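# Fully open the incubator's outer door and inner glass door

## Task

Swing the incubator's outer door and then the glass door inside it to fully open, so both stay open without the robot holding them. The task fails if any flask reaches the floor, if either door is slammed open or shut, or if the robot topples or ends up leaning.

## Robot and tools

ROBOT. A LinearBot: an omnidirectional base with a column about 1.75 m tall. A carriage rides up and down the column (lift_m, 0 to 1 m) and carries two identical six-joint arms with two-finger grippers. Arm bases sit at roughly 0.57 m + lift_m above the floor; parts of the carriage hang about 0.15 m lower. Reach is about 0.78 m from the shoulder, but only about 0.38 m downward below the arm base. A hand is about 0.16 m long and 0.1 m wide (0.14 m when open). Parked arm joints 1 to 6: 0, 0.05, 0.05, 1.45, 0, 0; parked, the robot is about 0.95 m wide and 0.7 m long. The wheel motors are weak (2 N m), so they report contact_stop after only a light push. Loose objects may occasionally get nudged by outside forces.

CAMERAS. carriage_camera is fixed on the carriage, facing forward and tilted about 20 degrees down. left_wrist_camera and right_wrist_camera look out past the fingertips.

FRAMES. Base frame: origin on the floor below the base centre, x forward, y left, z up. left_hand and right_hand readings are the midpoint between each hand's finger pads, in this frame; quat_wxyz rotates base axes into hand axes (hand z runs along the fingers, fingers open along hand y; pointing straight up with joints 1, 5, 6 at 0 gives 1, 0, 0, 0). Odometry frame is the base frame where the scene began. base_odometry only counts wheel rotation, so slip looks like travel; heading is positive to the left, -3.142 to 3.142. Hand readings drift from truth, more so when stretched far.

execute_actions. Argument actions: a list holding one action or none (an empty list just reports state and images). An action may hold base, joints or both; they start together and may finish at different times. base takes exactly one relative command, measured from where the base last reported itself: translate_m (metres, forward positive, -2 to 2), strafe_m (metres, left positive, -2 to 2) or rotate_rad (radians, counter-clockwise positive, -6.3 to 6.3). joints is one flat dictionary of absolute targets keyed by joint name, covering both arms and the lift: lift_m 0 to 1 (±0.004); for each side (left_ and right_): joint1_rad -2.617 to 3.054 (vertical-axis swing, 0 forward, positive left), joint2_rad 0 to 3.141 (shoulder: 0 upper arm back and level, 1.57 upright, 3.14 forward and level), joint3_rad 0 to 3.141 (elbow: 0 folded, 3.14 straight), joint4_rad -1.57 to 1.57 (wrist pitch, positive lifts fingertips), joint5_rad -1.57 to 1.57 (wrist yaw, positive turns fingertips right, opposite to joint1), joint6_rad -2.094 to 2.094 (roll about the finger axis, positive clockwise viewed from the forearm), gripper_m 0 to 0.093 (pad gap in metres). Tolerances for done: joint1, 5, 6 ±0.02; joint2, 3 ±0.055; joint4 ±0.04; gripper ±0.004. Omitted joints or base may still be driving toward an earlier target. Unknown keys or out-of-range numbers get the call refused with no motion. One action lasts at most 15 s. cameras: list of camera names, or all; null/omitted gives all, [] gives none. If a call reports a stop, later motion calls in the same reply are skipped.

wait: seconds (0 to 10); nothing new commanded; returns state and images. zoom_image: camera plus region [x0, y0, x1, y1] in pixels from the top-left, at most 504 by 504, on that camera's latest full image. finished_scene: scene = number of the scene being closed; irreversible; the doors must already be open and stay open on their own.

RESULTS. base_status and joint_status tell how each motion ended: done (for the base, wheels turned the full amount even if slipping; a tiny move may stop short yet say done), off_target (rested away from target, may keep pushing), contact_stop or time_out (target dropped, holds where it stopped). joint command not followed, usually with a cause line, means a safety check blocked an arm's targets (gripper still moves); those joints show not_followed and may be retried on later actions until valid targets are given. on_its_own lists uncommanded behaviour; held at is the held target, not the actual position. motor_effort gives percent of max per motor, positive toward higher values, with the bracketed peak from the last action; readings carry fixed per-motor error and noise. A lift effort that keeps dropping while lowering means a hand rests on something. drive_wheels larger at rest than after a free move means the base still presses on something. Joint torques include offsets and friction and are not zero in free air. ARM HIT means an arm struck the robot hard. MOTOR HOT appears from 75 °C; at 90 °C that arm halts for 10 s (OVER-TEMPERATURE FAULT, limit_stop_at_motor_heat in joint_status — resend the target); at 100 °C the arm goes limp and falls. Outstretched arms heat quickly even unloaded, and heat builds while you think.

CONTACT AND SAFETY. Stops come after the impact, sometimes late or never; the base may coast about 0.3 m after an arm touches something, and arms are not watched while turning. Arms and grippers have no contact stop: a blocked arm keeps pressing and snaps to target once freed. After a blocked drive, back off about 0.2 m the way you came (or turn back), again if still pressed; a retry may be needed. Beware of the base sliding under an edge that the column hits, and never reverse into such an edge. Tipping is likeliest with the carriage high, arms extended, loads, or pulling; only images reveal a lean. Do not let the arms collide or press on each other; commands bringing links within millimetres are withheld — to untangle, move only the withheld arm clear first, then the other. Pull doors slowly and guide them to rest to avoid slamming, and keep clear of flasks inside. The robot keeps holding its last command while you deliberate.

Each tool is called after "Emit:" as name(argument=value, ...), one argument or row to a line, values as JSON.

## Session

Emit:
execute_actions(
  actions=[],
)

Scene clock: 0.00 s.
Joint torques (N m, as the arm reports them, + toward a larger angle): no reading
base_odometry: x=+0.000 y=+0.000 heading=+0.000 (m, m, rad; odometry frame)
base_status: not commanded
joint_positions: lift_m=+0.299 left_joint1_rad=-0.013 left_joint2_rad=+0.041 left_joint3_rad=+0.061 left_joint4_rad=+1.399 left_joint5_rad=-0.012 left_joint6_rad=+0.047 left_gripper_m=+0.094 right_joint1_rad=-0.005 right_joint2_rad=+0.070 right_joint3_rad=+0.039 right_joint4_rad=+1.459 right_joint5_rad=+0.000 right_joint6_rad=+0.036 right_gripper_m=+0.094
joint_status: not commanded
motor_effort: lift_m=+30 drive_wheels=-1 (%)
left_hand: x=+0.3222 y=+0.3402 z=+1.2883 quat_wxyz=(+0.997, -0.004, +0.076, +0.017) (m; base frame)
right_hand: x=+0.3234 y=-0.3389 z=+1.2838 quat_wxyz=(+0.997, +0.002, +0.072, +0.015) (m; base frame)
pictures: carriage_camera, left_wrist_camera, right_wrist_camera
Images, in order (width x height): carriage_camera 504x504, left_wrist_camera 504x504, right_wrist_camera 504x504.

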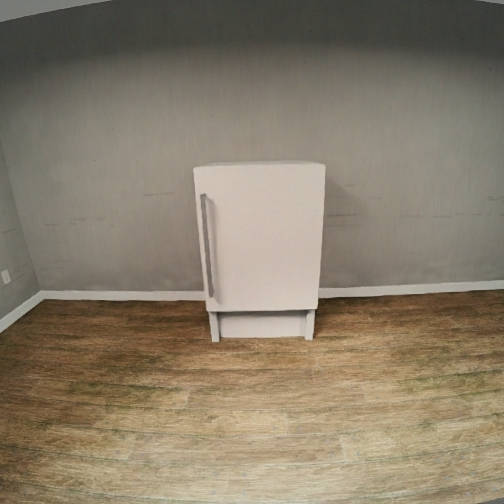

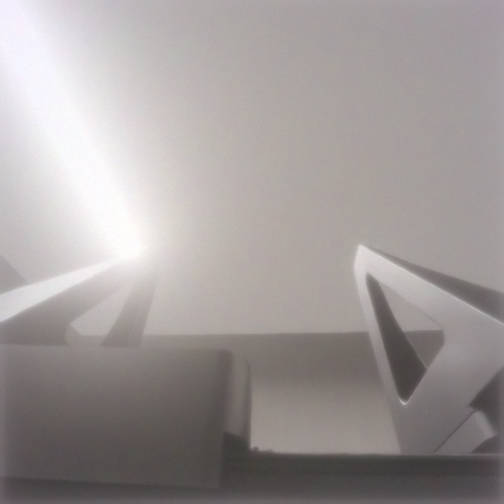

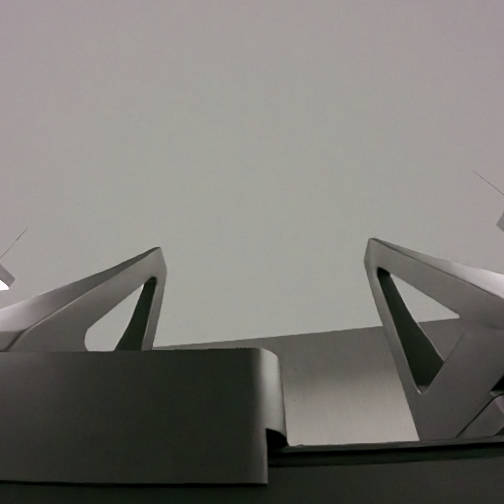

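Emit:
execute_actions(
  actions=[
    {"base":{"translate_m":0.5},"joints":{"left_joint2_rad":1.0,"left_joint3_rad":1.0,"left_joint4_rad":0,"right_joint2_rad":1.0,"right_joint3_rad":1.0,"right_joint4_rad":0}},
  ],
)

Scene clock: 6.17 s.
Joint torques (N m, as the arm reports them, + toward a larger angle): left_arm=[-0.08 -1.39 10.65  2.05 -0.03 -0.11] | right_arm=[ 0.   -1.81 10.4   2.33 -0.05  0.09]
base_odometry: x=+0.500 y=+0.000 heading=+0.000 (m, m, rad; odometry frame)
base_status: done
joint_positions: lift_m=+0.299 left_joint1_rad=-0.013 left_joint2_rad=+0.986 left_joint3_rad=+0.977 left_joint4_rad=+0.009 left_joint5_rad=-0.012 left_joint6_rad=+0.047 left_gripper_m=+0.094 right_joint1_rad=-0.005 right_joint2_rad=+0.991 right_joint3_rad=+0.981 right_joint4_rad=+0.009 right_joint5_rad=+0.000 right_joint6_rad=+0.036 right_gripper_m=+0.094
joint_status: all done
motor_effort: lift_m=+30(29) drive_wheels=-3(28) (%)
left_hand: x=+0.6506 y=+0.3358 z=+1.2476 quat_wxyz=(+0.707, +0.017, +0.707, +0.016) (m; base frame)
right_hand: x=+0.6518 y=-0.3406 z=+1.2475 quat_wxyz=(+0.707, +0.015, +0.707, +0.011) (m; base frame)
pictures: carriage_camera, left_wrist_camera, right_wrist_camera
Images, in order (width x height): carriage_camera 504x504, left_wrist_camera 504x504, right_wrist_camera 504x504.

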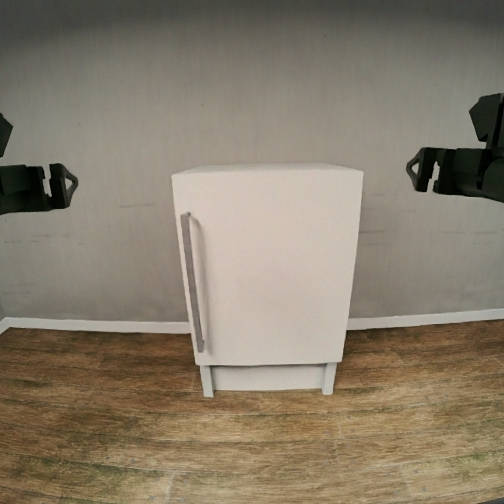

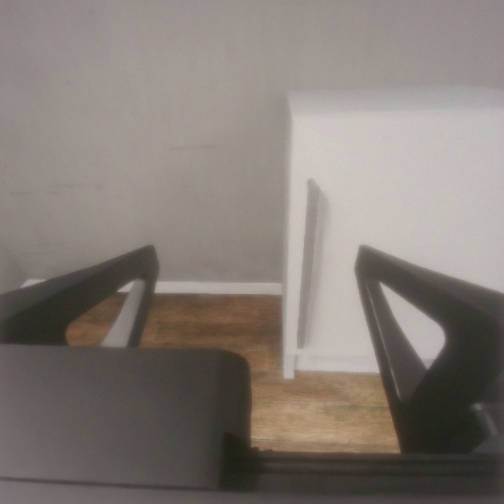

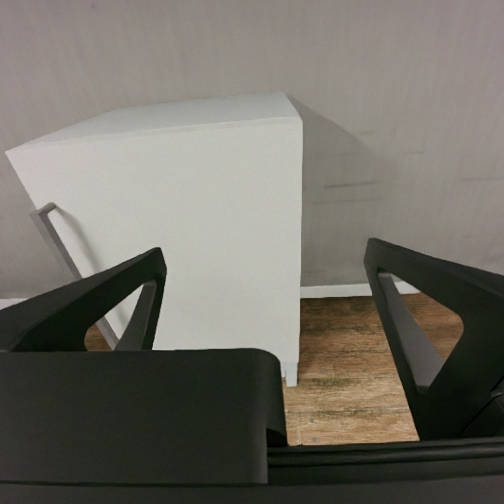

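Emit:
execute_actions(
  actions=[
    {"base":{"strafe_m":0.6},"joints":{"lift_m":0.0,"left_joint2_rad":0.05,"left_joint3_rad":0.05,"left_joint4_rad":1.45}},
  ],
  cameras=[],
)

Emit:
execute_actions(
  actions=[
    {"base":{"translate_m":0.35}},
  ],
  cameras=["carriage_camera","right_wrist_camera"],
)

Scene clock: 13.23 s.
Joint torques (N m, as the arm reports them, + toward a larger angle): left_arm=[-0.09  2.3   4.28 -0.13 -0.03 -0.1 ] | right_arm=[-0.03 -1.84  9.53  2.39 -0.06  0.09]
base_odometry: x=+0.501 y=+0.600 heading=+0.000 (m, m, rad; odometry frame)
base_status: done
joint_positions: lift_m=+0.000 left_joint1_rad=-0.013 left_joint2_rad=+0.068 left_joint3_rad=+0.073 left_joint4_rad=+1.447 left_joint5_rad=-0.012 left_joint6_rad=+0.047 left_gripper_m=+0.094 right_joint1_rad=-0.005 right_joint2_rad=+0.991 right_joint3_rad=+0.989 right_joint4_rad=+0.000 right_joint5_rad=+0.000 right_joint6_rad=+0.036 right_gripper_m=+0.094
joint_status: all done
motor_effort: lift_m=+27(26) drive_wheels=-4(22) (%)
left_hand: x=+0.3155 y=+0.3403 z=+0.9938 quat_wxyz=(+0.998, -0.004, +0.060, +0.017) (m; base frame)
right_hand: x=+0.6513 y=-0.3406 z=+0.9507 quat_wxyz=(+0.707, +0.015, +0.707, +0.011) (m; base frame)
pictures: none
No camera images: the call's "cameras" was empty. Leave "cameras" out to get every camera's image.

Scene clock: 16.00 s.
Joint torques (N m, as the arm reports them, + toward a larger angle): left_arm=[-0.08  2.28  4.42 -0.15 -0.03 -0.09] | right_arm=[ 0.02 -1.94  9.37  2.38 -0.04  0.09]
base_odometry: x=+0.851 y=+0.600 heading=+0.001 (m, m, rad; odometry frame)
base_status: done
joint_positions: lift_m=+0.000 left_joint1_rad=-0.013 left_joint2_rad=+0.068 left_joint3_rad=+0.073 left_joint4_rad=+1.448 left_joint5_rad=-0.012 left_joint6_rad=+0.047 left_gripper_m=+0.094 right_joint1_rad=-0.005 right_joint2_rad=+0.991 right_joint3_rad=+0.989 right_joint4_rad=+0.003 right_joint5_rad=+0.000 right_joint6_rad=+0.036 right_gripper_m=+0.094
joint_status: not commanded
motor_effort: lift_m=+26(27) drive_wheels=-7(21) (%)
left_hand: x=+0.3153 y=+0.3403 z=+0.9938 quat_wxyz=(+0.998, -0.004, +0.059, +0.017) (m; base frame)
right_hand: x=+0.6513 y=-0.3406 z=+0.9512 quat_wxyz=(+0.707, +0.015, +0.707, +0.011) (m; base frame)
pictures: carriage_camera, right_wrist_camera
Images, in order (width x height): carriage_camera 504x504, right_wrist_camera 504x504.

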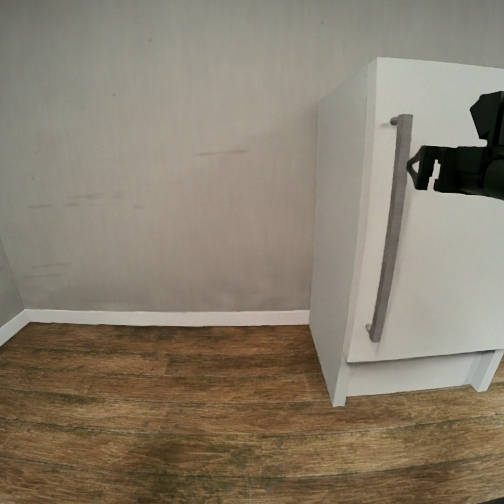

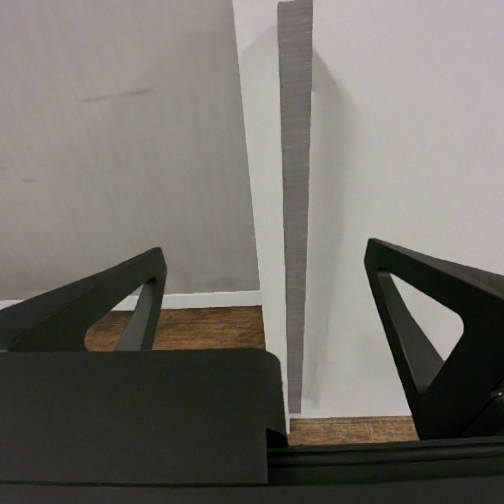

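Emit:
execute_actions(
  actions=[
    {"base":{"strafe_m":-0.022}},
  ],
  cameras=[],
)

Emit:
execute_actions(
  actions=[
    {"base":{"translate_m":0.07}},
  ],
  cameras=["carriage_camera","right_wrist_camera"],
)

Scene clock: 18.77 s.
Joint torques (N m, as the arm reports them, + toward a larger angle): left_arm=[-0.08  2.19  4.44 -0.16 -0.01 -0.1 ] | right_arm=[ 0.12 -1.95  9.51  2.37 -0.05  0.09]
base_odometry: x=+0.851 y=+0.579 heading=+0.001 (m, m, rad; odometry frame)
base_status: done
joint_positions: lift_m=+0.000 left_joint1_rad=-0.013 left_joint2_rad=+0.068 left_joint3_rad=+0.073 left_joint4_rad=+1.449 left_joint5_rad=-0.012 left_joint6_rad=+0.047 left_gripper_m=+0.094 right_joint1_rad=-0.005 right_joint2_rad=+0.991 right_joint3_rad=+0.989 right_joint4_rad=+0.003 right_joint5_rad=+0.000 right_joint6_rad=+0.036 right_gripper_m=+0.094
joint_status: not commanded
motor_effort: lift_m=+27(27) drive_wheels=-5(19) (%)
left_hand: x=+0.3151 y=+0.3403 z=+0.9938 quat_wxyz=(+0.998, -0.004, +0.059, +0.017) (m; base frame)
right_hand: x=+0.6513 y=-0.3406 z=+0.9514 quat_wxyz=(+0.708, +0.015, +0.706, +0.011) (m; base frame)
pictures: none
No camera images: the call's "cameras" was empty. Leave "cameras" out to get every camera's image.

Scene clock: 20.20 s.
Joint torques (N m, as the arm reports them, + toward a larger angle): left_arm=[-0.08  2.28  4.44 -0.16 -0.03 -0.1 ] | right_arm=[-0.09 -1.8   9.5   2.37 -0.04  0.09]
base_odometry: x=+0.921 y=+0.578 heading=+0.000 (m, m, rad; odometry frame)
base_status: done
joint_positions: lift_m=+0.000 left_joint1_rad=-0.013 left_joint2_rad=+0.068 left_joint3_rad=+0.073 left_joint4_rad=+1.450 left_joint5_rad=-0.012 left_joint6_rad=+0.047 left_gripper_m=+0.094 right_joint1_rad=-0.005 right_joint2_rad=+0.991 right_joint3_rad=+0.989 right_joint4_rad=+0.004 right_joint5_rad=+0.000 right_joint6_rad=+0.036 right_gripper_m=+0.094
joint_status: not commanded
motor_effort: lift_m=+27(27) drive_wheels=-6(20) (%)
left_hand: x=+0.3149 y=+0.3403 z=+0.9938 quat_wxyz=(+0.998, -0.004, +0.058, +0.017) (m; base frame)
right_hand: x=+0.6513 y=-0.3406 z=+0.9515 quat_wxyz=(+0.708, +0.015, +0.706, +0.011) (m; base frame)
pictures: carriage_camera, right_wrist_camera
Images, in order (width x height): carriage_camera 504x504, right_wrist_camera 504x504.

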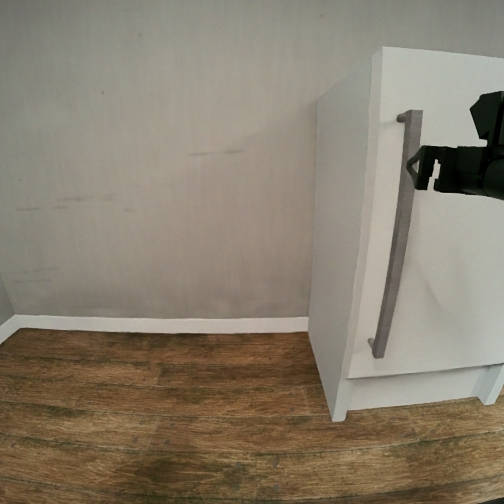

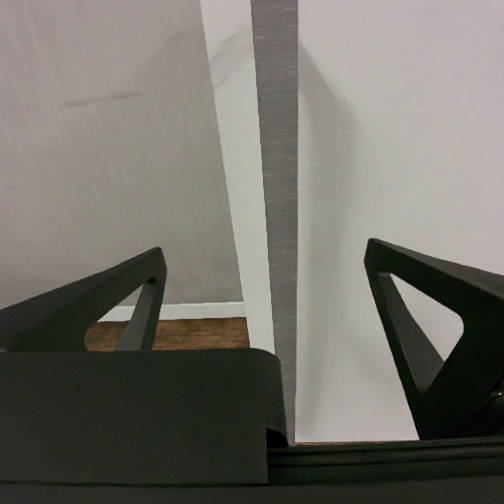

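Emit:
execute_actions(
  actions=[
    {"base":{"translate_m":0.1}},
  ],
  cameras=["carriage_camera","right_wrist_camera"],
)

Scene clock: 23.77 s.
Joint torques (N m, as the arm reports them, + toward a larger angle): left_arm=[-0.09  2.28  4.41 -0.16 -0.02 -0.1 ] | right_arm=[ 0.   -1.91  9.51  2.34 -0.04  0.09]
base_odometry: x=+1.021 y=+0.578 heading=+0.000 (m, m, rad; odometry frame)
base_status: done
joint_positions: lift_m=+0.000 left_joint1_rad=-0.013 left_joint2_rad=+0.068 left_joint3_rad=+0.073 left_joint4_rad=+1.450 left_joint5_rad=-0.012 left_joint6_rad=+0.047 left_gripper_m=+0.094 right_joint1_rad=-0.005 right_joint2_rad=+0.991 right_joint3_rad=+0.989 right_joint4_rad=+0.004 right_joint5_rad=+0.000 right_joint6_rad=+0.036 right_gripper_m=+0.094
joint_status: not commanded
motor_effort: lift_m=+26(26) drive_wheels=-6(23) (%)
left_hand: x=+0.3149 y=+0.3403 z=+0.9938 quat_wxyz=(+0.998, -0.004, +0.058, +0.017) (m; base frame)
right_hand: x=+0.6513 y=-0.3406 z=+0.9515 quat_wxyz=(+0.708, +0.015, +0.706, +0.011) (m; base frame)
pictures: carriage_camera, right_wrist_camera
Images, in order (width x height): carriage_camera 504x504, right_wrist_camera 504x504.

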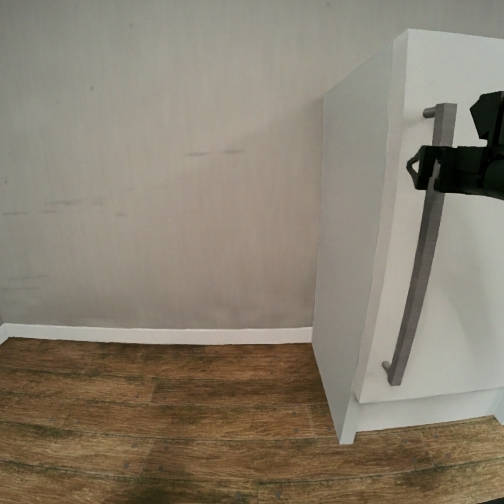

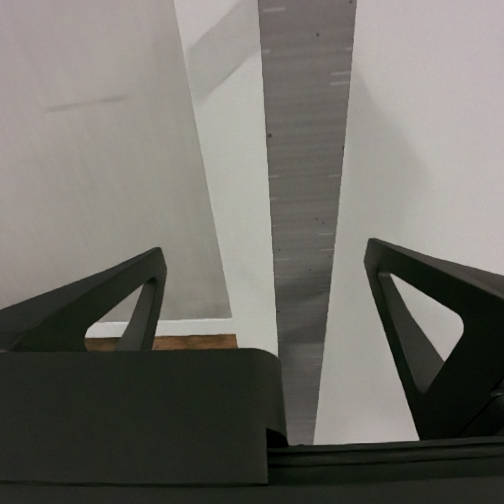

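Emit:
execute_actions(
  actions=[
    {"base":{"strafe_m":-0.02}},
  ],
  cameras=[],
)

Emit:
execute_actions(
  actions=[
    {"base":{"translate_m":0.04}},
  ],
  cameras=["right_wrist_camera"],
)

Emit:
execute_actions(
  actions=[
    {"joints":{"right_gripper_m":0.0}},
  ],
  cameras=["carriage_camera","right_wrist_camera"],
)

Scene clock: 27.40 s.
Joint torques (N m, as the arm reports them, + toward a larger angle): left_arm=[-0.1   2.3   4.34 -0.17 -0.02 -0.1 ] | right_arm=[ 0.02 -1.89  9.59  2.38 -0.04  0.08]
base_odometry: x=+1.021 y=+0.558 heading=+0.000 (m, m, rad; odometry frame)
base_status: done
joint_positions: lift_m=+0.000 left_joint1_rad=-0.013 left_joint2_rad=+0.068 left_joint3_rad=+0.073 left_joint4_rad=+1.449 left_joint5_rad=-0.012 left_joint6_rad=+0.047 left_gripper_m=+0.094 right_joint1_rad=-0.005 right_joint2_rad=+0.991 right_joint3_rad=+0.989 right_joint4_rad=+0.004 right_joint5_rad=+0.000 right_joint6_rad=+0.036 right_gripper_m=+0.094
joint_status: not commanded
motor_effort: lift_m=+27(27) drive_wheels=-5(16) (%)
left_hand: x=+0.3149 y=+0.3403 z=+0.9938 quat_wxyz=(+0.998, -0.004, +0.059, +0.017) (m; base frame)
right_hand: x=+0.6513 y=-0.3406 z=+0.9516 quat_wxyz=(+0.708, +0.015, +0.706, +0.011) (m; base frame)
pictures: none
No camera images: the call's "cameras" was empty. Leave "cameras" out to get every camera's image.

Scene clock: 28.60 s.
Joint torques (N m, as the arm reports them, + toward a larger angle): left_arm=[-0.1   2.29  4.46 -0.18 -0.03 -0.1 ] | right_arm=[ 0.02 -1.9   9.68  2.37 -0.06  0.09]
base_odometry: x=+1.061 y=+0.558 heading=-0.001 (m, m, rad; odometry frame)
base_status: done
joint_positions: lift_m=+0.000 left_joint1_rad=-0.013 left_joint2_rad=+0.068 left_joint3_rad=+0.073 left_joint4_rad=+1.450 left_joint5_rad=-0.012 left_joint6_rad=+0.047 left_gripper_m=+0.094 right_joint1_rad=-0.005 right_joint2_rad=+0.991 right_joint3_rad=+0.989 right_joint4_rad=+0.004 right_joint5_rad=+0.000 right_joint6_rad=+0.036 right_gripper_m=+0.094
joint_status: not commanded
motor_effort: lift_m=+26(27) drive_wheels=-5(20) (%)
left_hand: x=+0.3147 y=+0.3403 z=+0.9939 quat_wxyz=(+0.998, -0.004, +0.058, +0.017) (m; base frame)
right_hand: x=+0.6513 y=-0.3406 z=+0.9516 quat_wxyz=(+0.708, +0.015, +0.706, +0.011) (m; base frame)
pictures: right_wrist_camera
Images, in order (width x height): right_wrist_camera 504x504.

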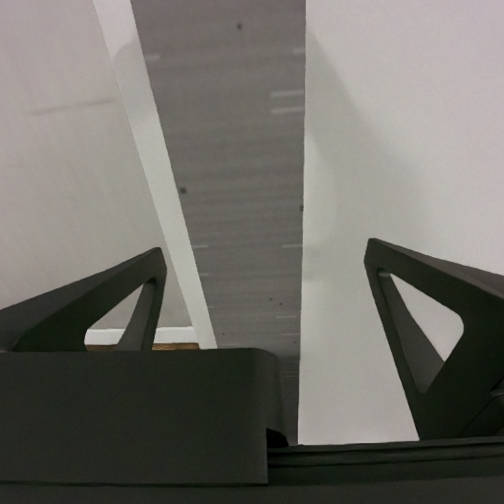

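Scene clock: 29.33 s.
Joint torques (N m, as the arm reports them, + toward a larger angle): left_arm=[-0.08  2.4   4.29 -0.17 -0.03 -0.1 ] | right_arm=[-0.19 -1.99  9.53  2.36  0.02  0.41]
base_odometry: x=+1.061 y=+0.558 heading=-0.001 (m, m, rad; odometry frame)
base_status: not commanded
joint_positions: lift_m=+0.000 left_joint1_rad=-0.013 left_joint2_rad=+0.068 left_joint3_rad=+0.073 left_joint4_rad=+1.450 left_joint5_rad=-0.012 left_joint6_rad=+0.047 left_gripper_m=+0.094 right_joint1_rad=-0.001 right_joint2_rad=+0.991 right_joint3_rad=+0.989 right_joint4_rad=+0.006 right_joint5_rad=-0.008 right_joint6_rad=+0.005 right_gripper_m=+0.023
joint_status: right_gripper_m off_target (ended at +0.023, target +0.000)
motor_effort: lift_m=+27(26) drive_wheels=-5(5) (%)
left_hand: x=+0.3147 y=+0.3403 z=+0.9939 quat_wxyz=(+0.998, -0.004, +0.058, +0.017) (m; base frame)
right_hand: x=+0.6513 y=-0.3377 z=+0.9520 quat_wxyz=(+0.708, -0.001, +0.706, +0.004) (m; base frame)
pictures: carriage_camera, right_wrist_camera
Images, in order (width x height): carriage_camera 504x504, right_wrist_camera 504x504.

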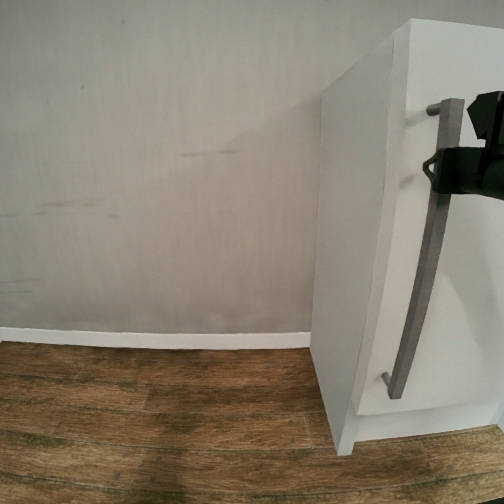

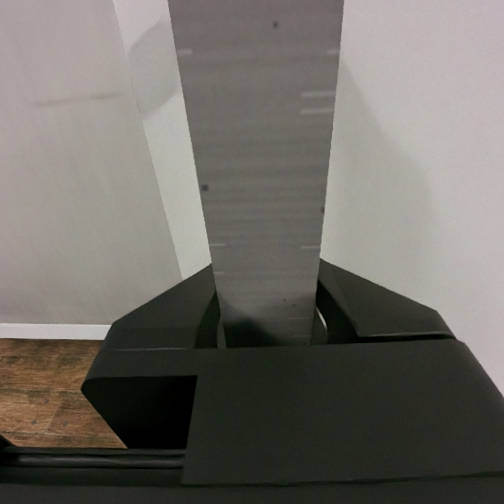

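Emit:
execute_actions(
  actions=[
    {"base":{"translate_m":-0.06},"joints":{"right_joint5_rad":-0.09}},
  ],
  cameras=["carriage_camera"],
)

Scene clock: 32.80 s.
Joint torques (N m, as the arm reports them, + toward a larger angle): left_arm=[-0.01  2.11  4.34 -0.15 -0.02 -0.1 ] | right_arm=[ 1.43 -3.54  8.13  2.42 -0.7   0.42]
base_odometry: x=+1.002 y=+0.558 heading=-0.001 (m, m, rad; odometry frame)
base_status: done
joint_positions: lift_m=+0.000 left_joint1_rad=-0.013 left_joint2_rad=+0.068 left_joint3_rad=+0.073 left_joint4_rad=+1.450 left_joint5_rad=-0.012 left_joint6_rad=+0.047 left_gripper_m=+0.094 right_joint1_rad=-0.028 right_joint2_rad=+1.010 right_joint3_rad=+1.007 right_joint4_rad=-0.002 right_joint5_rad=-0.031 right_joint6_rad=+0.001 right_gripper_m=+0.023
joint_status: right_joint5_rad off_target (ended at -0.031, target -0.090)
motor_effort: lift_m=+26(26) drive_wheels=-2(38) (%)
left_hand: x=+0.3148 y=+0.3403 z=+0.9938 quat_wxyz=(+0.998, -0.004, +0.058, +0.017) (m; base frame)
right_hand: x=+0.6554 y=-0.3438 z=+0.9522 quat_wxyz=(+0.705, +0.000, +0.709, +0.001) (m; base frame)
pictures: carriage_camera
Images, in order (width x height): carriage_camera 504x504.

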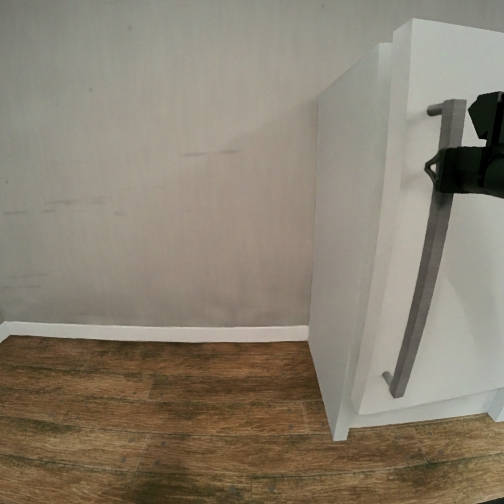

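Emit:
execute_actions(
  actions=[
    {"base":{"strafe_m":-0.03},"joints":{"right_joint5_rad":-0.15}},
  ],
  cameras=[],
)

Emit:
execute_actions(
  actions=[
    {"base":{"translate_m":-0.09},"joints":{"right_joint5_rad":-0.25}},
  ],
  cameras=[],
)

Emit:
execute_actions(
  actions=[
    {"base":{"strafe_m":-0.045},"joints":{"right_joint5_rad":-0.33}},
  ],
  cameras=[],
)

Emit:
execute_actions(
  actions=[
    {"base":{"translate_m":-0.09},"joints":{"right_joint5_rad":-0.42}},
  ],
  cameras=["carriage_camera"],
)

Scene clock: 37.57 s.
Joint torques (N m, as the arm reports them, + toward a larger angle): left_arm=[-0.1   2.26  4.39 -0.16 -0.03 -0.09] | right_arm=[-1.1  -3.43  8.13  2.48 -0.22  0.46]
base_odometry: x=+1.001 y=+0.528 heading=-0.001 (m, m, rad; odometry frame)
base_status: done
joint_positions: lift_m=+0.000 left_joint1_rad=-0.013 left_joint2_rad=+0.068 left_joint3_rad=+0.073 left_joint4_rad=+1.449 left_joint5_rad=-0.012 left_joint6_rad=+0.047 left_gripper_m=+0.094 right_joint1_rad=+0.011 right_joint2_rad=+1.010 right_joint3_rad=+1.007 right_joint4_rad=-0.007 right_joint5_rad=-0.130 right_joint6_rad=+0.000 right_gripper_m=+0.023
joint_status: all done
motor_effort: lift_m=+27(26) drive_wheels=+2(17) (%)
left_hand: x=+0.3149 y=+0.3403 z=+0.9938 quat_wxyz=(+0.998, -0.004, +0.059, +0.017) (m; base frame)
right_hand: x=+0.6538 y=-0.3124 z=+0.9511 quat_wxyz=(+0.702, -0.050, +0.709, +0.050) (m; base frame)
pictures: none
No camera images: the call's "cameras" was empty. Leave "cameras" out to get every camera's image.

Scene clock: 39.17 s.
Joint torques (N m, as the arm reports them, + toward a larger angle): left_arm=[-0.08  2.24  4.28 -0.14 -0.03 -0.11] | right_arm=[ 3.27 -3.47  8.13  2.41 -1.06  0.46]
base_odometry: x=+0.911 y=+0.528 heading=-0.001 (m, m, rad; odometry frame)
base_status: done
joint_positions: lift_m=+0.000 left_joint1_rad=-0.013 left_joint2_rad=+0.068 left_joint3_rad=+0.073 left_joint4_rad=+1.449 left_joint5_rad=-0.012 left_joint6_rad=+0.047 left_gripper_m=+0.094 right_joint1_rad=-0.053 right_joint2_rad=+1.010 right_joint3_rad=+1.007 right_joint4_rad=-0.001 right_joint5_rad=-0.155 right_joint6_rad=-0.001 right_gripper_m=+0.023
joint_status: right_joint5_rad off_target (ended at -0.155, target -0.250)
motor_effort: lift_m=+28(28) drive_wheels=+2(19) (%)
left_hand: x=+0.3150 y=+0.3403 z=+0.9938 quat_wxyz=(+0.998, -0.004, +0.059, +0.017) (m; base frame)
right_hand: x=+0.6543 y=-0.3316 z=+0.9524 quat_wxyz=(+0.705, -0.037, +0.708, +0.036) (m; base frame)
pictures: none
No camera images: the call's "cameras" was empty. Leave "cameras" out to get every camera's image.

Scene clock: 40.40 s.
Joint torques (N m, as the arm reports them, + toward a larger angle): left_arm=[-0.06  2.26  4.42 -0.18 -0.03 -0.1 ] | right_arm=[-0.94 -3.07  8.12  2.52 -0.36  0.46]
base_odometry: x=+0.911 y=+0.483 heading=-0.001 (m, m, rad; odometry frame)
base_status: done
joint_positions: lift_m=+0.000 left_joint1_rad=-0.013 left_joint2_rad=+0.068 left_joint3_rad=+0.073 left_joint4_rad=+1.449 left_joint5_rad=-0.012 left_joint6_rad=+0.047 left_gripper_m=+0.094 right_joint1_rad=+0.009 right_joint2_rad=+1.005 right_joint3_rad=+1.007 right_joint4_rad=-0.014 right_joint5_rad=-0.298 right_joint6_rad=-0.002 right_gripper_m=+0.023
joint_status: right_joint5_rad off_target (ended at -0.299, target -0.330)
motor_effort: lift_m=+26(27) drive_wheels=+2(14) (%)
left_hand: x=+0.3151 y=+0.3403 z=+0.9938 quat_wxyz=(+0.998, -0.004, +0.059, +0.017) (m; base frame)
right_hand: x=+0.6460 y=-0.2848 z=+0.9511 quat_wxyz=(+0.695, -0.108, +0.703, +0.108) (m; base frame)
pictures: none
No camera images: the call's "cameras" was empty. Leave "cameras" out to get every camera's image.

Scene clock: 42.00 s.
Joint torques (N m, as the arm reports them, + toward a larger angle): left_arm=[-0.09  2.44  4.36 -0.16 -0.02 -0.1 ] | right_arm=[ 4.67 -5.08  8.15  2.09 -1.41  0.45]
base_odometry: x=+0.821 y=+0.482 heading=-0.001 (m, m, rad; odometry frame)
base_status: done
joint_positions: lift_m=+0.000 left_joint1_rad=-0.013 left_joint2_rad=+0.068 left_joint3_rad=+0.073 left_joint4_rad=+1.449 left_joint5_rad=-0.012 left_joint6_rad=+0.047 left_gripper_m=+0.094 right_joint1_rad=-0.073 right_joint2_rad=+1.029 right_joint3_rad=+1.007 right_joint4_rad=+0.028 right_joint5_rad=-0.293 right_joint6_rad=+0.000 right_gripper_m=+0.023
joint_status: right_joint5_rad off_target (ended at -0.293, target -0.420)
motor_effort: lift_m=+28(26) drive_wheels=+5(20) (%)
left_hand: x=+0.3151 y=+0.3403 z=+0.9938 quat_wxyz=(+0.998, -0.004, +0.059, +0.017) (m; base frame)
right_hand: x=+0.6561 y=-0.3161 z=+0.9529 quat_wxyz=(+0.705, -0.078, +0.701, +0.077) (m; base frame)
pictures: carriage_camera
Images, in order (width x height): carriage_camera 504x504.

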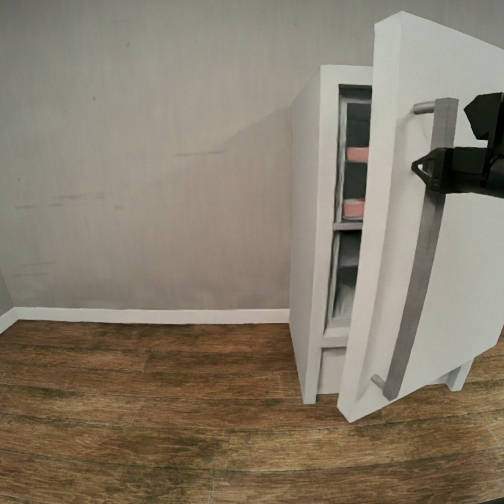

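Emit:
execute_actions(
  actions=[
    {"base":{"strafe_m":-0.1},"joints":{"right_joint5_rad":-0.53}},
  ],
  cameras=[],
)

Emit:
execute_actions(
  actions=[
    {"base":{"translate_m":-0.045},"joints":{"right_joint5_rad":-0.6}},
  ],
  cameras=[],
)

Emit:
execute_actions(
  actions=[
    {"base":{"strafe_m":-0.09},"joints":{"right_joint5_rad":-0.7}},
  ],
  cameras=[],
)

Emit:
execute_actions(
  actions=[
    {"base":{"translate_m":-0.04},"joints":{"right_joint5_rad":-0.77}},
  ],
  cameras=[],
)

Emit:
execute_actions(
  actions=[
    {"base":{"strafe_m":-0.09},"joints":{"right_joint5_rad":-0.87}},
  ],
  cameras=["carriage_camera"],
)

Scene clock: 51.47 s.
Joint torques (N m, as the arm reports them, + toward a larger angle): left_arm=[-0.1   2.27  4.4  -0.14 -0.03 -0.1 ] | right_arm=[-3.31 -1.52  7.98  2.7   0.88  0.52]
base_odometry: x=+0.821 y=+0.383 heading=-0.002 (m, m, rad; odometry frame)
base_status: done
joint_positions: lift_m=+0.000 left_joint1_rad=-0.013 left_joint2_rad=+0.068 left_joint3_rad=+0.073 left_joint4_rad=+1.448 left_joint5_rad=-0.012 left_joint6_rad=+0.047 left_gripper_m=+0.094 right_joint1_rad=+0.044 right_joint2_rad=+0.988 right_joint3_rad=+1.007 right_joint4_rad=-0.041 right_joint5_rad=-0.617 right_joint6_rad=-0.008 right_gripper_m=+0.025
joint_status: right_joint5_rad off_target (ended at -0.617, target -0.530)
motor_effort: lift_m=+28(26) drive_wheels=+5(18) (%)
left_hand: x=+0.3152 y=+0.3403 z=+0.9938 quat_wxyz=(+0.998, -0.004, +0.059, +0.017) (m; base frame)
right_hand: x=+0.6131 y=-0.2248 z=+0.9508 quat_wxyz=(+0.662, -0.230, +0.676, +0.229) (m; base frame)
pictures: none
No camera images: the call's "cameras" was empty. Leave "cameras" out to get every camera's image.

Scene clock: 52.70 s.
Joint torques (N m, as the arm reports them, + toward a larger angle): left_arm=[-0.08  2.28  4.4  -0.14 -0.03 -0.1 ] | right_arm=[ 0.22 -1.87  7.99  2.61 -0.38  0.51]
base_odometry: x=+0.776 y=+0.382 heading=-0.002 (m, m, rad; odometry frame)
base_status: done
joint_positions: lift_m=+0.000 left_joint1_rad=-0.013 left_joint2_rad=+0.068 left_joint3_rad=+0.073 left_joint4_rad=+1.448 left_joint5_rad=-0.012 left_joint6_rad=+0.047 left_gripper_m=+0.094 right_joint1_rad=-0.008 right_joint2_rad=+0.992 right_joint3_rad=+1.007 right_joint4_rad=-0.031 right_joint5_rad=-0.570 right_joint6_rad=-0.007 right_gripper_m=+0.022
joint_status: right_joint5_rad off_target (ended at -0.570, target -0.600)
motor_effort: lift_m=+27(27) drive_wheels=-3(18) (%)
left_hand: x=+0.3153 y=+0.3403 z=+0.9938 quat_wxyz=(+0.998, -0.004, +0.059, +0.017) (m; base frame)
right_hand: x=+0.6241 y=-0.2488 z=+0.9516 quat_wxyz=(+0.675, -0.197, +0.684, +0.195) (m; base frame)
pictures: none
No camera images: the call's "cameras" was empty. Leave "cameras" out to get every camera's image.

Scene clock: 54.27 s.
Joint torques (N m, as the arm reports them, + toward a larger angle): left_arm=[-0.08  2.24  4.38 -0.13 -0.03 -0.1 ] | right_arm=[-5.47  1.08  7.79  3.02  1.97  0.66]
base_odometry: x=+0.775 y=+0.293 heading=-0.002 (m, m, rad; odometry frame)
base_status: done
joint_positions: lift_m=+0.000 left_joint1_rad=-0.013 left_joint2_rad=+0.068 left_joint3_rad=+0.073 left_joint4_rad=+1.448 left_joint5_rad=-0.012 left_joint6_rad=+0.047 left_gripper_m=+0.094 right_joint1_rad=+0.076 right_joint2_rad=+0.960 right_joint3_rad=+1.007 right_joint4_rad=-0.088 right_joint5_rad=-0.889 right_joint6_rad=-0.023 right_gripper_m=+0.027
joint_status: right_joint5_rad off_target (ended at -0.889, target -0.700)
motor_effort: lift_m=+27(28) drive_wheels=+8(25) (%)
left_hand: x=+0.3153 y=+0.3403 z=+0.9938 quat_wxyz=(+0.998, -0.004, +0.059, +0.017) (m; base frame)
right_hand: x=+0.5667 y=-0.1834 z=+0.9507 quat_wxyz=(+0.616, -0.329, +0.636, +0.327) (m; base frame)
pictures: none
No camera images: the call's "cameras" was empty. Leave "cameras" out to get every camera's image.

Scene clock: 55.43 s.
Joint torques (N m, as the arm reports them, + toward a larger angle): left_arm=[-0.1   2.44  4.42 -0.12 -0.02 -0.1 ] | right_arm=[-1.76 -0.67  7.86  2.67  0.72  0.57]
base_odometry: x=+0.735 y=+0.293 heading=-0.002 (m, m, rad; odometry frame)
base_status: done
joint_positions: lift_m=+0.000 left_joint1_rad=-0.013 left_joint2_rad=+0.068 left_joint3_rad=+0.073 left_joint4_rad=+1.447 left_joint5_rad=-0.012 left_joint6_rad=+0.047 left_gripper_m=+0.094 right_joint1_rad=+0.020 right_joint2_rad=+0.980 right_joint3_rad=+1.007 right_joint4_rad=-0.051 right_joint5_rad=-0.842 right_joint6_rad=-0.013 right_gripper_m=+0.025
joint_status: right_joint5_rad off_target (ended at -0.842, target -0.770)
motor_effort: lift_m=+27(27) drive_wheels=-4(18) (%)
left_hand: x=+0.3154 y=+0.3403 z=+0.9938 quat_wxyz=(+0.998, -0.004, +0.060, +0.017) (m; base frame)
right_hand: x=+0.5869 y=-0.2043 z=+0.9519 quat_wxyz=(+0.637, -0.297, +0.648, +0.295) (m; base frame)
pictures: none
No camera images: the call's "cameras" was empty. Leave "cameras" out to get every camera's image.

Scene clock: 57.03 s.
Joint torques (N m, as the arm reports them, + toward a larger angle): left_arm=[-0.07  2.25  4.39 -0.14 -0.03 -0.1 ] | right_arm=[-6.45  3.27  8.3   3.03  2.8   0.73]
base_odometry: x=+0.735 y=+0.203 heading=-0.002 (m, m, rad; odometry frame)
base_status: done
joint_positions: lift_m=+0.000 left_joint1_rad=-0.013 left_joint2_rad=+0.068 left_joint3_rad=+0.073 left_joint4_rad=+1.447 left_joint5_rad=-0.012 left_joint6_rad=+0.047 left_gripper_m=+0.094 right_joint1_rad=+0.089 right_joint2_rad=+0.937 right_joint3_rad=+0.998 right_joint4_rad=-0.107 right_joint5_rad=-1.135 right_joint6_rad=-0.029 right_gripper_m=+0.028
joint_status: right_joint5_rad off_target (ended at -1.135, target -0.870)
motor_effort: lift_m=+27(27) drive_wheels=+8(27) (%)
left_hand: x=+0.3154 y=+0.3403 z=+0.9937 quat_wxyz=(+0.998, -0.004, +0.060, +0.017) (m; base frame)
right_hand: x=+0.5211 y=-0.1612 z=+0.9514 quat_wxyz=(+0.571, -0.407, +0.587, +0.406) (m; base frame)
pictures: carriage_camera
Images, in order (width x height): carriage_camera 504x504.

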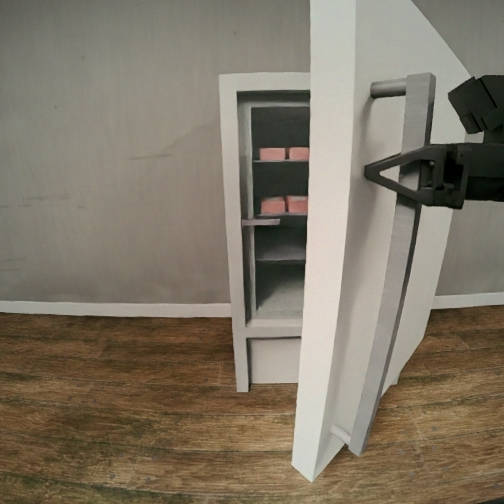

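Emit:
execute_actions(
  actions=[
    {"base":{"translate_m":-0.09},"joints":{"right_joint5_rad":-0.88}},
  ],
  cameras=[],
)

Emit:
execute_actions(
  actions=[
    {"base":{"strafe_m":-0.06},"joints":{"right_joint5_rad":-0.95}},
  ],
  cameras=[],
)

Emit:
execute_actions(
  actions=[
    {"base":{"translate_m":-0.04},"joints":{"right_joint5_rad":-1.0}},
  ],
  cameras=["carriage_camera","right_wrist_camera"],
)

Scene clock: 62.60 s.
Joint torques (N m, as the arm reports them, + toward a larger angle): left_arm=[-0.08  2.29  4.29 -0.13 -0.03 -0.1 ] | right_arm=[-0.07 -0.97  8.56  2.34 -0.18  0.47]
base_odometry: x=+0.645 y=+0.203 heading=-0.002 (m, m, rad; odometry frame)
base_status: done
joint_positions: lift_m=+0.000 left_joint1_rad=-0.013 left_joint2_rad=+0.068 left_joint3_rad=+0.073 left_joint4_rad=+1.448 left_joint5_rad=-0.012 left_joint6_rad=+0.047 left_gripper_m=+0.094 right_joint1_rad=-0.004 right_joint2_rad=+0.984 right_joint3_rad=+0.998 right_joint4_rad=-0.022 right_joint5_rad=-0.869 right_joint6_rad=-0.002 right_gripper_m=+0.022
joint_status: all done
on_its_own: right_gripper_m moved -0.006 toward your old target +0.000
motor_effort: lift_m=+27(27) drive_wheels=-4(19) (%)
left_hand: x=+0.3153 y=+0.3403 z=+0.9937 quat_wxyz=(+0.998, -0.004, +0.059, +0.017) (m; base frame)
right_hand: x=+0.5882 y=-0.2087 z=+0.9526 quat_wxyz=(+0.640, -0.296, +0.644, +0.297) (m; base frame)
pictures: none
No camera images: the call's "cameras" was empty. Leave "cameras" out to get every camera's image.

Scene clock: 63.97 s.
Joint torques (N m, as the arm reports them, + toward a larger angle): left_arm=[-0.1   2.32  4.41 -0.15 -0.03 -0.1 ] | right_arm=[-2.11  0.76  8.44  2.59  0.91  0.56]
base_odometry: x=+0.644 y=+0.143 heading=-0.002 (m, m, rad; odometry frame)
base_status: done
joint_positions: lift_m=+0.000 left_joint1_rad=-0.013 left_joint2_rad=+0.068 left_joint3_rad=+0.073 left_joint4_rad=+1.448 left_joint5_rad=-0.012 left_joint6_rad=+0.047 left_gripper_m=+0.094 right_joint1_rad=+0.026 right_joint2_rad=+0.965 right_joint3_rad=+0.998 right_joint4_rad=-0.056 right_joint5_rad=-1.040 right_joint6_rad=-0.012 right_gripper_m=+0.024
joint_status: right_joint5_rad off_target (ended at -1.041, target -0.950)
motor_effort: lift_m=+27(27) drive_wheels=+2(17) (%)
left_hand: x=+0.3153 y=+0.3403 z=+0.9937 quat_wxyz=(+0.998, -0.004, +0.059, +0.017) (m; base frame)
right_hand: x=+0.5544 y=-0.1833 z=+0.9520 quat_wxyz=(+0.604, -0.359, +0.614, +0.360) (m; base frame)
pictures: none
No camera images: the call's "cameras" was empty. Leave "cameras" out to get every camera's image.

Scene clock: 65.13 s.
Joint torques (N m, as the arm reports them, + toward a larger angle): left_arm=[-0.05  2.43  4.38 -0.16 -0.02 -0.11] | right_arm=[ 0.98 -2.26  8.58  2.05 -0.68  0.4 ]
base_odometry: x=+0.604 y=+0.143 heading=-0.002 (m, m, rad; odometry frame)
base_status: done
joint_positions: lift_m=+0.000 left_joint1_rad=-0.013 left_joint2_rad=+0.068 left_joint3_rad=+0.073 left_joint4_rad=+1.447 left_joint5_rad=-0.012 left_joint6_rad=+0.047 left_gripper_m=+0.094 right_joint1_rad=-0.019 right_joint2_rad=+0.999 right_joint3_rad=+0.998 right_joint4_rad=+0.003 right_joint5_rad=-0.940 right_joint6_rad=+0.005 right_gripper_m=+0.021
joint_status: right_joint5_rad off_target (ended at -0.941, target -1.000)
motor_effort: lift_m=+27(27) drive_wheels=-2(17) (%)
left_hand: x=+0.3154 y=+0.3403 z=+0.9937 quat_wxyz=(+0.998, -0.004, +0.060, +0.017) (m; base frame)
right_hand: x=+0.5850 y=-0.2056 z=+0.9528 quat_wxyz=(+0.634, -0.313, +0.633, +0.315) (m; base frame)
pictures: carriage_camera, right_wrist_camera
Images, in order (width x height): carriage_camera 504x504, right_wrist_camera 504x504.

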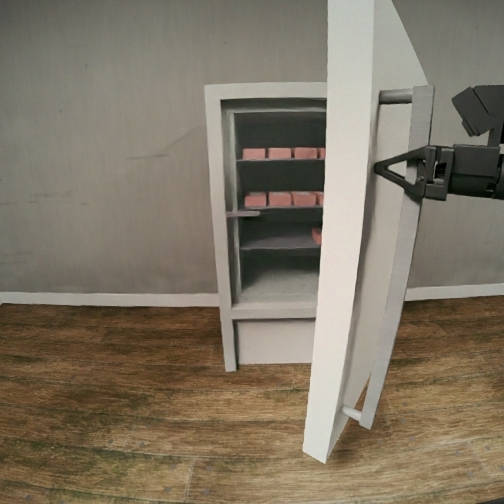

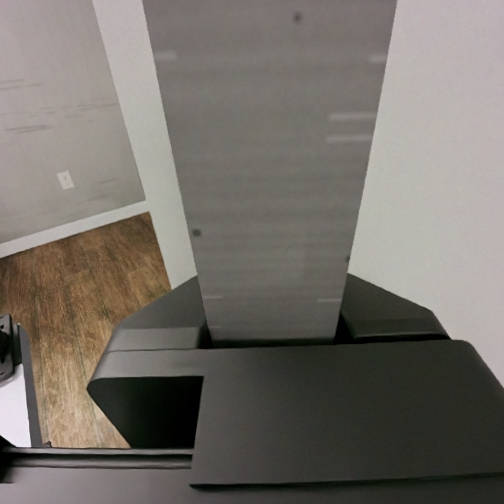

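Emit:
execute_actions(
  actions=[
    {"base":{"strafe_m":-0.12},"joints":{"right_joint5_rad":-1.14}},
  ],
  cameras=[],
)

Emit:
execute_actions(
  actions=[
    {"base":{"strafe_m":-0.1},"joints":{"right_joint5_rad":-1.28}},
  ],
  cameras=[],
)

Emit:
execute_actions(
  actions=[
    {"base":{"strafe_m":-0.1},"joints":{"right_joint5_rad":-1.42}},
  ],
  cameras=["carriage_camera"],
)

Scene clock: 70.87 s.
Joint torques (N m, as the arm reports them, + toward a larger angle): left_arm=[-0.09  2.27  4.34 -0.13 -0.03 -0.1 ] | right_arm=[-1.13  2.59  8.27  2.83  0.53  0.69]
base_odometry: x=+0.604 y=+0.023 heading=-0.003 (m, m, rad; odometry frame)
base_status: done
joint_positions: lift_m=+0.000 left_joint1_rad=-0.013 left_joint2_rad=+0.068 left_joint3_rad=+0.073 left_joint4_rad=+1.447 left_joint5_rad=-0.012 left_joint6_rad=+0.047 left_gripper_m=+0.094 right_joint1_rad=+0.012 right_joint2_rad=+0.945 right_joint3_rad=+0.998 right_joint4_rad=-0.091 right_joint5_rad=-1.195 right_joint6_rad=-0.025 right_gripper_m=+0.023
joint_status: right_joint5_rad off_target (ended at -1.195, target -1.140)
motor_effort: lift_m=+27(27) drive_wheels=-2(20) (%)
left_hand: x=+0.3154 y=+0.3403 z=+0.9937 quat_wxyz=(+0.998, -0.004, +0.060, +0.017) (m; base frame)
right_hand: x=+0.5267 y=-0.1759 z=+0.9523 quat_wxyz=(+0.576, -0.401, +0.588, +0.401) (m; base frame)
pictures: none
No camera images: the call's "cameras" was empty. Leave "cameras" out to get every camera's image.

Scene clock: 72.53 s.
Joint torques (N m, as the arm reports them, + toward a larger angle): left_arm=[-0.08  2.3   4.37 -0.15 -0.02 -0.1 ] | right_arm=[-1.68  3.66  8.56  2.74  1.32  0.7 ]
base_odometry: x=+0.603 y=-0.077 heading=-0.003 (m, m, rad; odometry frame)
base_status: done
joint_positions: lift_m=+0.000 left_joint1_rad=-0.013 left_joint2_rad=+0.068 left_joint3_rad=+0.073 left_joint4_rad=+1.448 left_joint5_rad=-0.012 left_joint6_rad=+0.047 left_gripper_m=+0.094 right_joint1_rad=+0.020 right_joint2_rad=+0.934 right_joint3_rad=+0.993 right_joint4_rad=-0.098 right_joint5_rad=-1.407 right_joint6_rad=-0.026 right_gripper_m=+0.024
joint_status: right_joint5_rad off_target (ended at -1.408, target -1.280)
motor_effort: lift_m=+28(27) drive_wheels=-3(24) (%)
left_hand: x=+0.3152 y=+0.3403 z=+0.9937 quat_wxyz=(+0.998, -0.004, +0.059, +0.017) (m; base frame)
right_hand: x=+0.4874 y=-0.1650 z=+0.9531 quat_wxyz=(+0.530, -0.461, +0.539, +0.465) (m; base frame)
pictures: none
No camera images: the call's "cameras" was empty. Leave "cameras" out to get every camera's image.

Scene clock: 74.20 s.
Joint torques (N m, as the arm reports them, + toward a larger angle): left_arm=[-0.08  2.27  4.39 -0.16 -0.03 -0.09] | right_arm=[-1.3   3.76  8.54  2.55  1.43  0.67]
base_odometry: x=+0.602 y=-0.178 heading=-0.004 (m, m, rad; odometry frame)
base_status: done
joint_positions: lift_m=+0.000 left_joint1_rad=-0.013 left_joint2_rad=+0.068 left_joint3_rad=+0.073 left_joint4_rad=+1.449 left_joint5_rad=-0.012 left_joint6_rad=+0.047 left_gripper_m=+0.094 right_joint1_rad=+0.015 right_joint2_rad=+0.934 right_joint3_rad=+0.992 right_joint4_rad=-0.091 right_joint5_rad=-1.558 right_joint6_rad=-0.023 right_gripper_m=+0.024
joint_status: right_joint5_rad off_target (ended at -1.558, target -1.420)
motor_effort: lift_m=+28(28) drive_wheels=-5(24) (%)
left_hand: x=+0.3150 y=+0.3403 z=+0.9937 quat_wxyz=(+0.998, -0.004, +0.059, +0.017) (m; base frame)
right_hand: x=+0.4626 y=-0.1642 z=+0.9542 quat_wxyz=(+0.497, -0.498, +0.502, +0.503) (m; base frame)
pictures: carriage_camera
Images, in order (width x height): carriage_camera 504x504.

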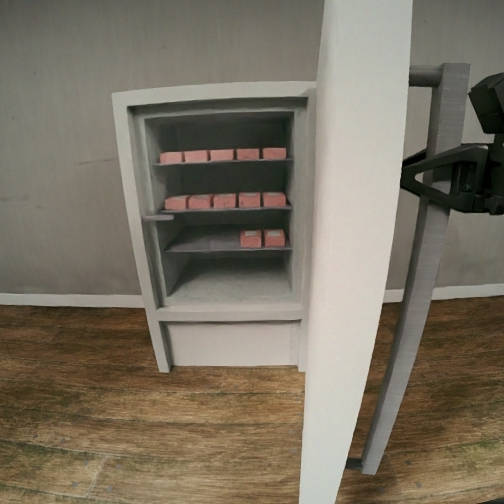

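Emit:
execute_actions(
  actions=[
    {"base":{"translate_m":-0.02},"joints":{"right_joint5_rad":-1.45,"right_gripper_m":0.093,"left_joint2_rad":1.0,"left_joint3_rad":1.0,"left_joint4_rad":0,"left_gripper_m":0}},
  ],
  cameras=[],
)

Emit:
execute_actions(
  actions=[
    {"base":{"strafe_m":-0.1}},
  ],
  cameras=["carriage_camera"],
)

Emit:
execute_actions(
  actions=[
    {"joints":{"right_joint1_rad":-0.5,"right_joint2_rad":0.3,"right_joint3_rad":0.3}},
  ],
  cameras=["carriage_camera"],
)

Scene clock: 79.33 s.
Joint torques (N m, as the arm reports them, + toward a larger angle): left_arm=[-0.05 -1.66 10.62  2.01 -0.03 -0.11] | right_arm=[-0.49 -1.25  8.8   1.75  0.04  0.18]
base_odometry: x=+0.582 y=-0.178 heading=-0.004 (m, m, rad; odometry frame)
base_status: done
joint_positions: lift_m=+0.000 left_joint1_rad=-0.013 left_joint2_rad=+0.989 left_joint3_rad=+0.977 left_joint4_rad=+0.009 left_joint5_rad=-0.012 left_joint6_rad=+0.047 left_gripper_m=+0.001 right_joint1_rad=+0.002 right_joint2_rad=+0.990 right_joint3_rad=+0.992 right_joint4_rad=-0.006 right_joint5_rad=-1.458 right_joint6_rad=+0.027 right_gripper_m=+0.093
joint_status: all done
motor_effort: lift_m=+29(27) drive_wheels=-2(13) (%)
left_hand: x=+0.6514 y=+0.3358 z=+0.9474 quat_wxyz=(+0.706, +0.017, +0.708, +0.016) (m; base frame)
right_hand: x=+0.4980 y=-0.1674 z=+0.9511 quat_wxyz=(+0.519, -0.463, +0.535, +0.480) (m; base frame)
pictures: none
No camera images: the call's "cameras" was empty. Leave "cameras" out to get every camera's image.

Scene clock: 81.00 s.
Joint torques (N m, as the arm reports them, + toward a larger angle): left_arm=[ 0.05 -1.57 10.52  2.05 -0.03 -0.11] | right_arm=[-0.38 -1.21  8.78  1.72  0.04  0.18]
base_odometry: x=+0.582 y=-0.278 heading=-0.004 (m, m, rad; odometry frame)
base_status: done
joint_positions: lift_m=+0.000 left_joint1_rad=-0.013 left_joint2_rad=+0.989 left_joint3_rad=+0.977 left_joint4_rad=+0.009 left_joint5_rad=-0.012 left_joint6_rad=+0.047 left_gripper_m=+0.001 right_joint1_rad=+0.002 right_joint2_rad=+0.990 right_joint3_rad=+0.992 right_joint4_rad=-0.004 right_joint5_rad=-1.457 right_joint6_rad=+0.027 right_gripper_m=+0.093
joint_status: not commanded
motor_effort: lift_m=+28(28) drive_wheels=-4(17) (%)
left_hand: x=+0.6514 y=+0.3358 z=+0.9473 quat_wxyz=(+0.706, +0.017, +0.708, +0.016) (m; base frame)
right_hand: x=+0.4982 y=-0.1675 z=+0.9514 quat_wxyz=(+0.520, -0.464, +0.534, +0.479) (m; base frame)
pictures: carriage_camera
Images, in order (width x height): carriage_camera 504x504.

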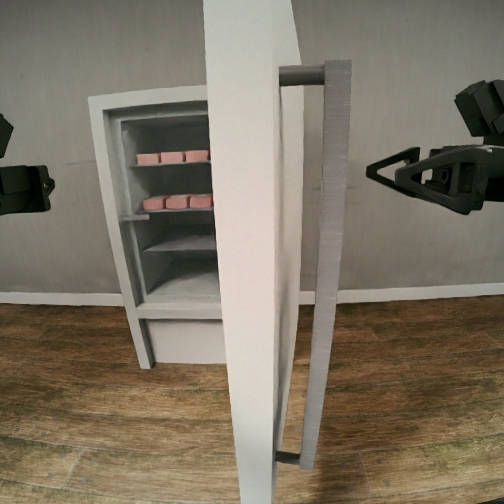

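Scene clock: 82.27 s.
Joint torques (N m, as the arm reports them, + toward a larger angle): left_arm=[-0.06 -1.65 10.79  2.03 -0.02 -0.1 ] | right_arm=[-0.3   1.17  6.52  1.69  0.02  0.17]
base_odometry: x=+0.582 y=-0.278 heading=-0.004 (m, m, rad; odometry frame)
base_status: not commanded
joint_positions: lift_m=+0.000 left_joint1_rad=-0.013 left_joint2_rad=+0.989 left_joint3_rad=+0.977 left_joint4_rad=+0.009 left_joint5_rad=-0.012 left_joint6_rad=+0.047 left_gripper_m=+0.001 right_joint1_rad=-0.495 right_joint2_rad=+0.315 right_joint3_rad=+0.318 right_joint4_rad=+0.001 right_joint5_rad=-1.455 right_joint6_rad=+0.028 right_gripper_m=+0.093
joint_status: all done
motor_effort: lift_m=+28(28) drive_wheels=-3(4) (%)
left_hand: x=+0.6514 y=+0.3358 z=+0.9473 quat_wxyz=(+0.706, +0.017, +0.708, +0.016) (m; base frame)
right_hand: x=+0.4608 y=-0.2396 z=+0.8134 quat_wxyz=(+0.624, -0.319, +0.631, +0.334) (m; base frame)
pictures: carriage_camera
Images, in order (width x height): carriage_camera 504x504.

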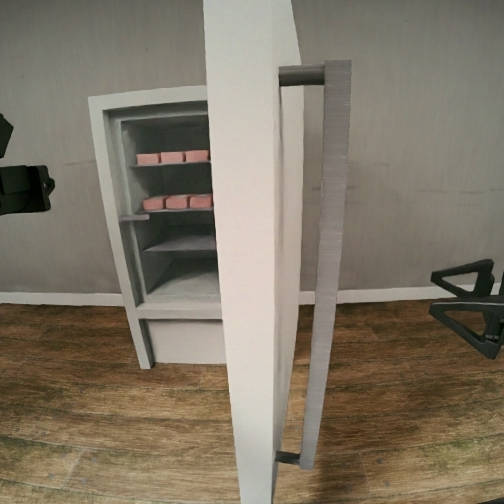

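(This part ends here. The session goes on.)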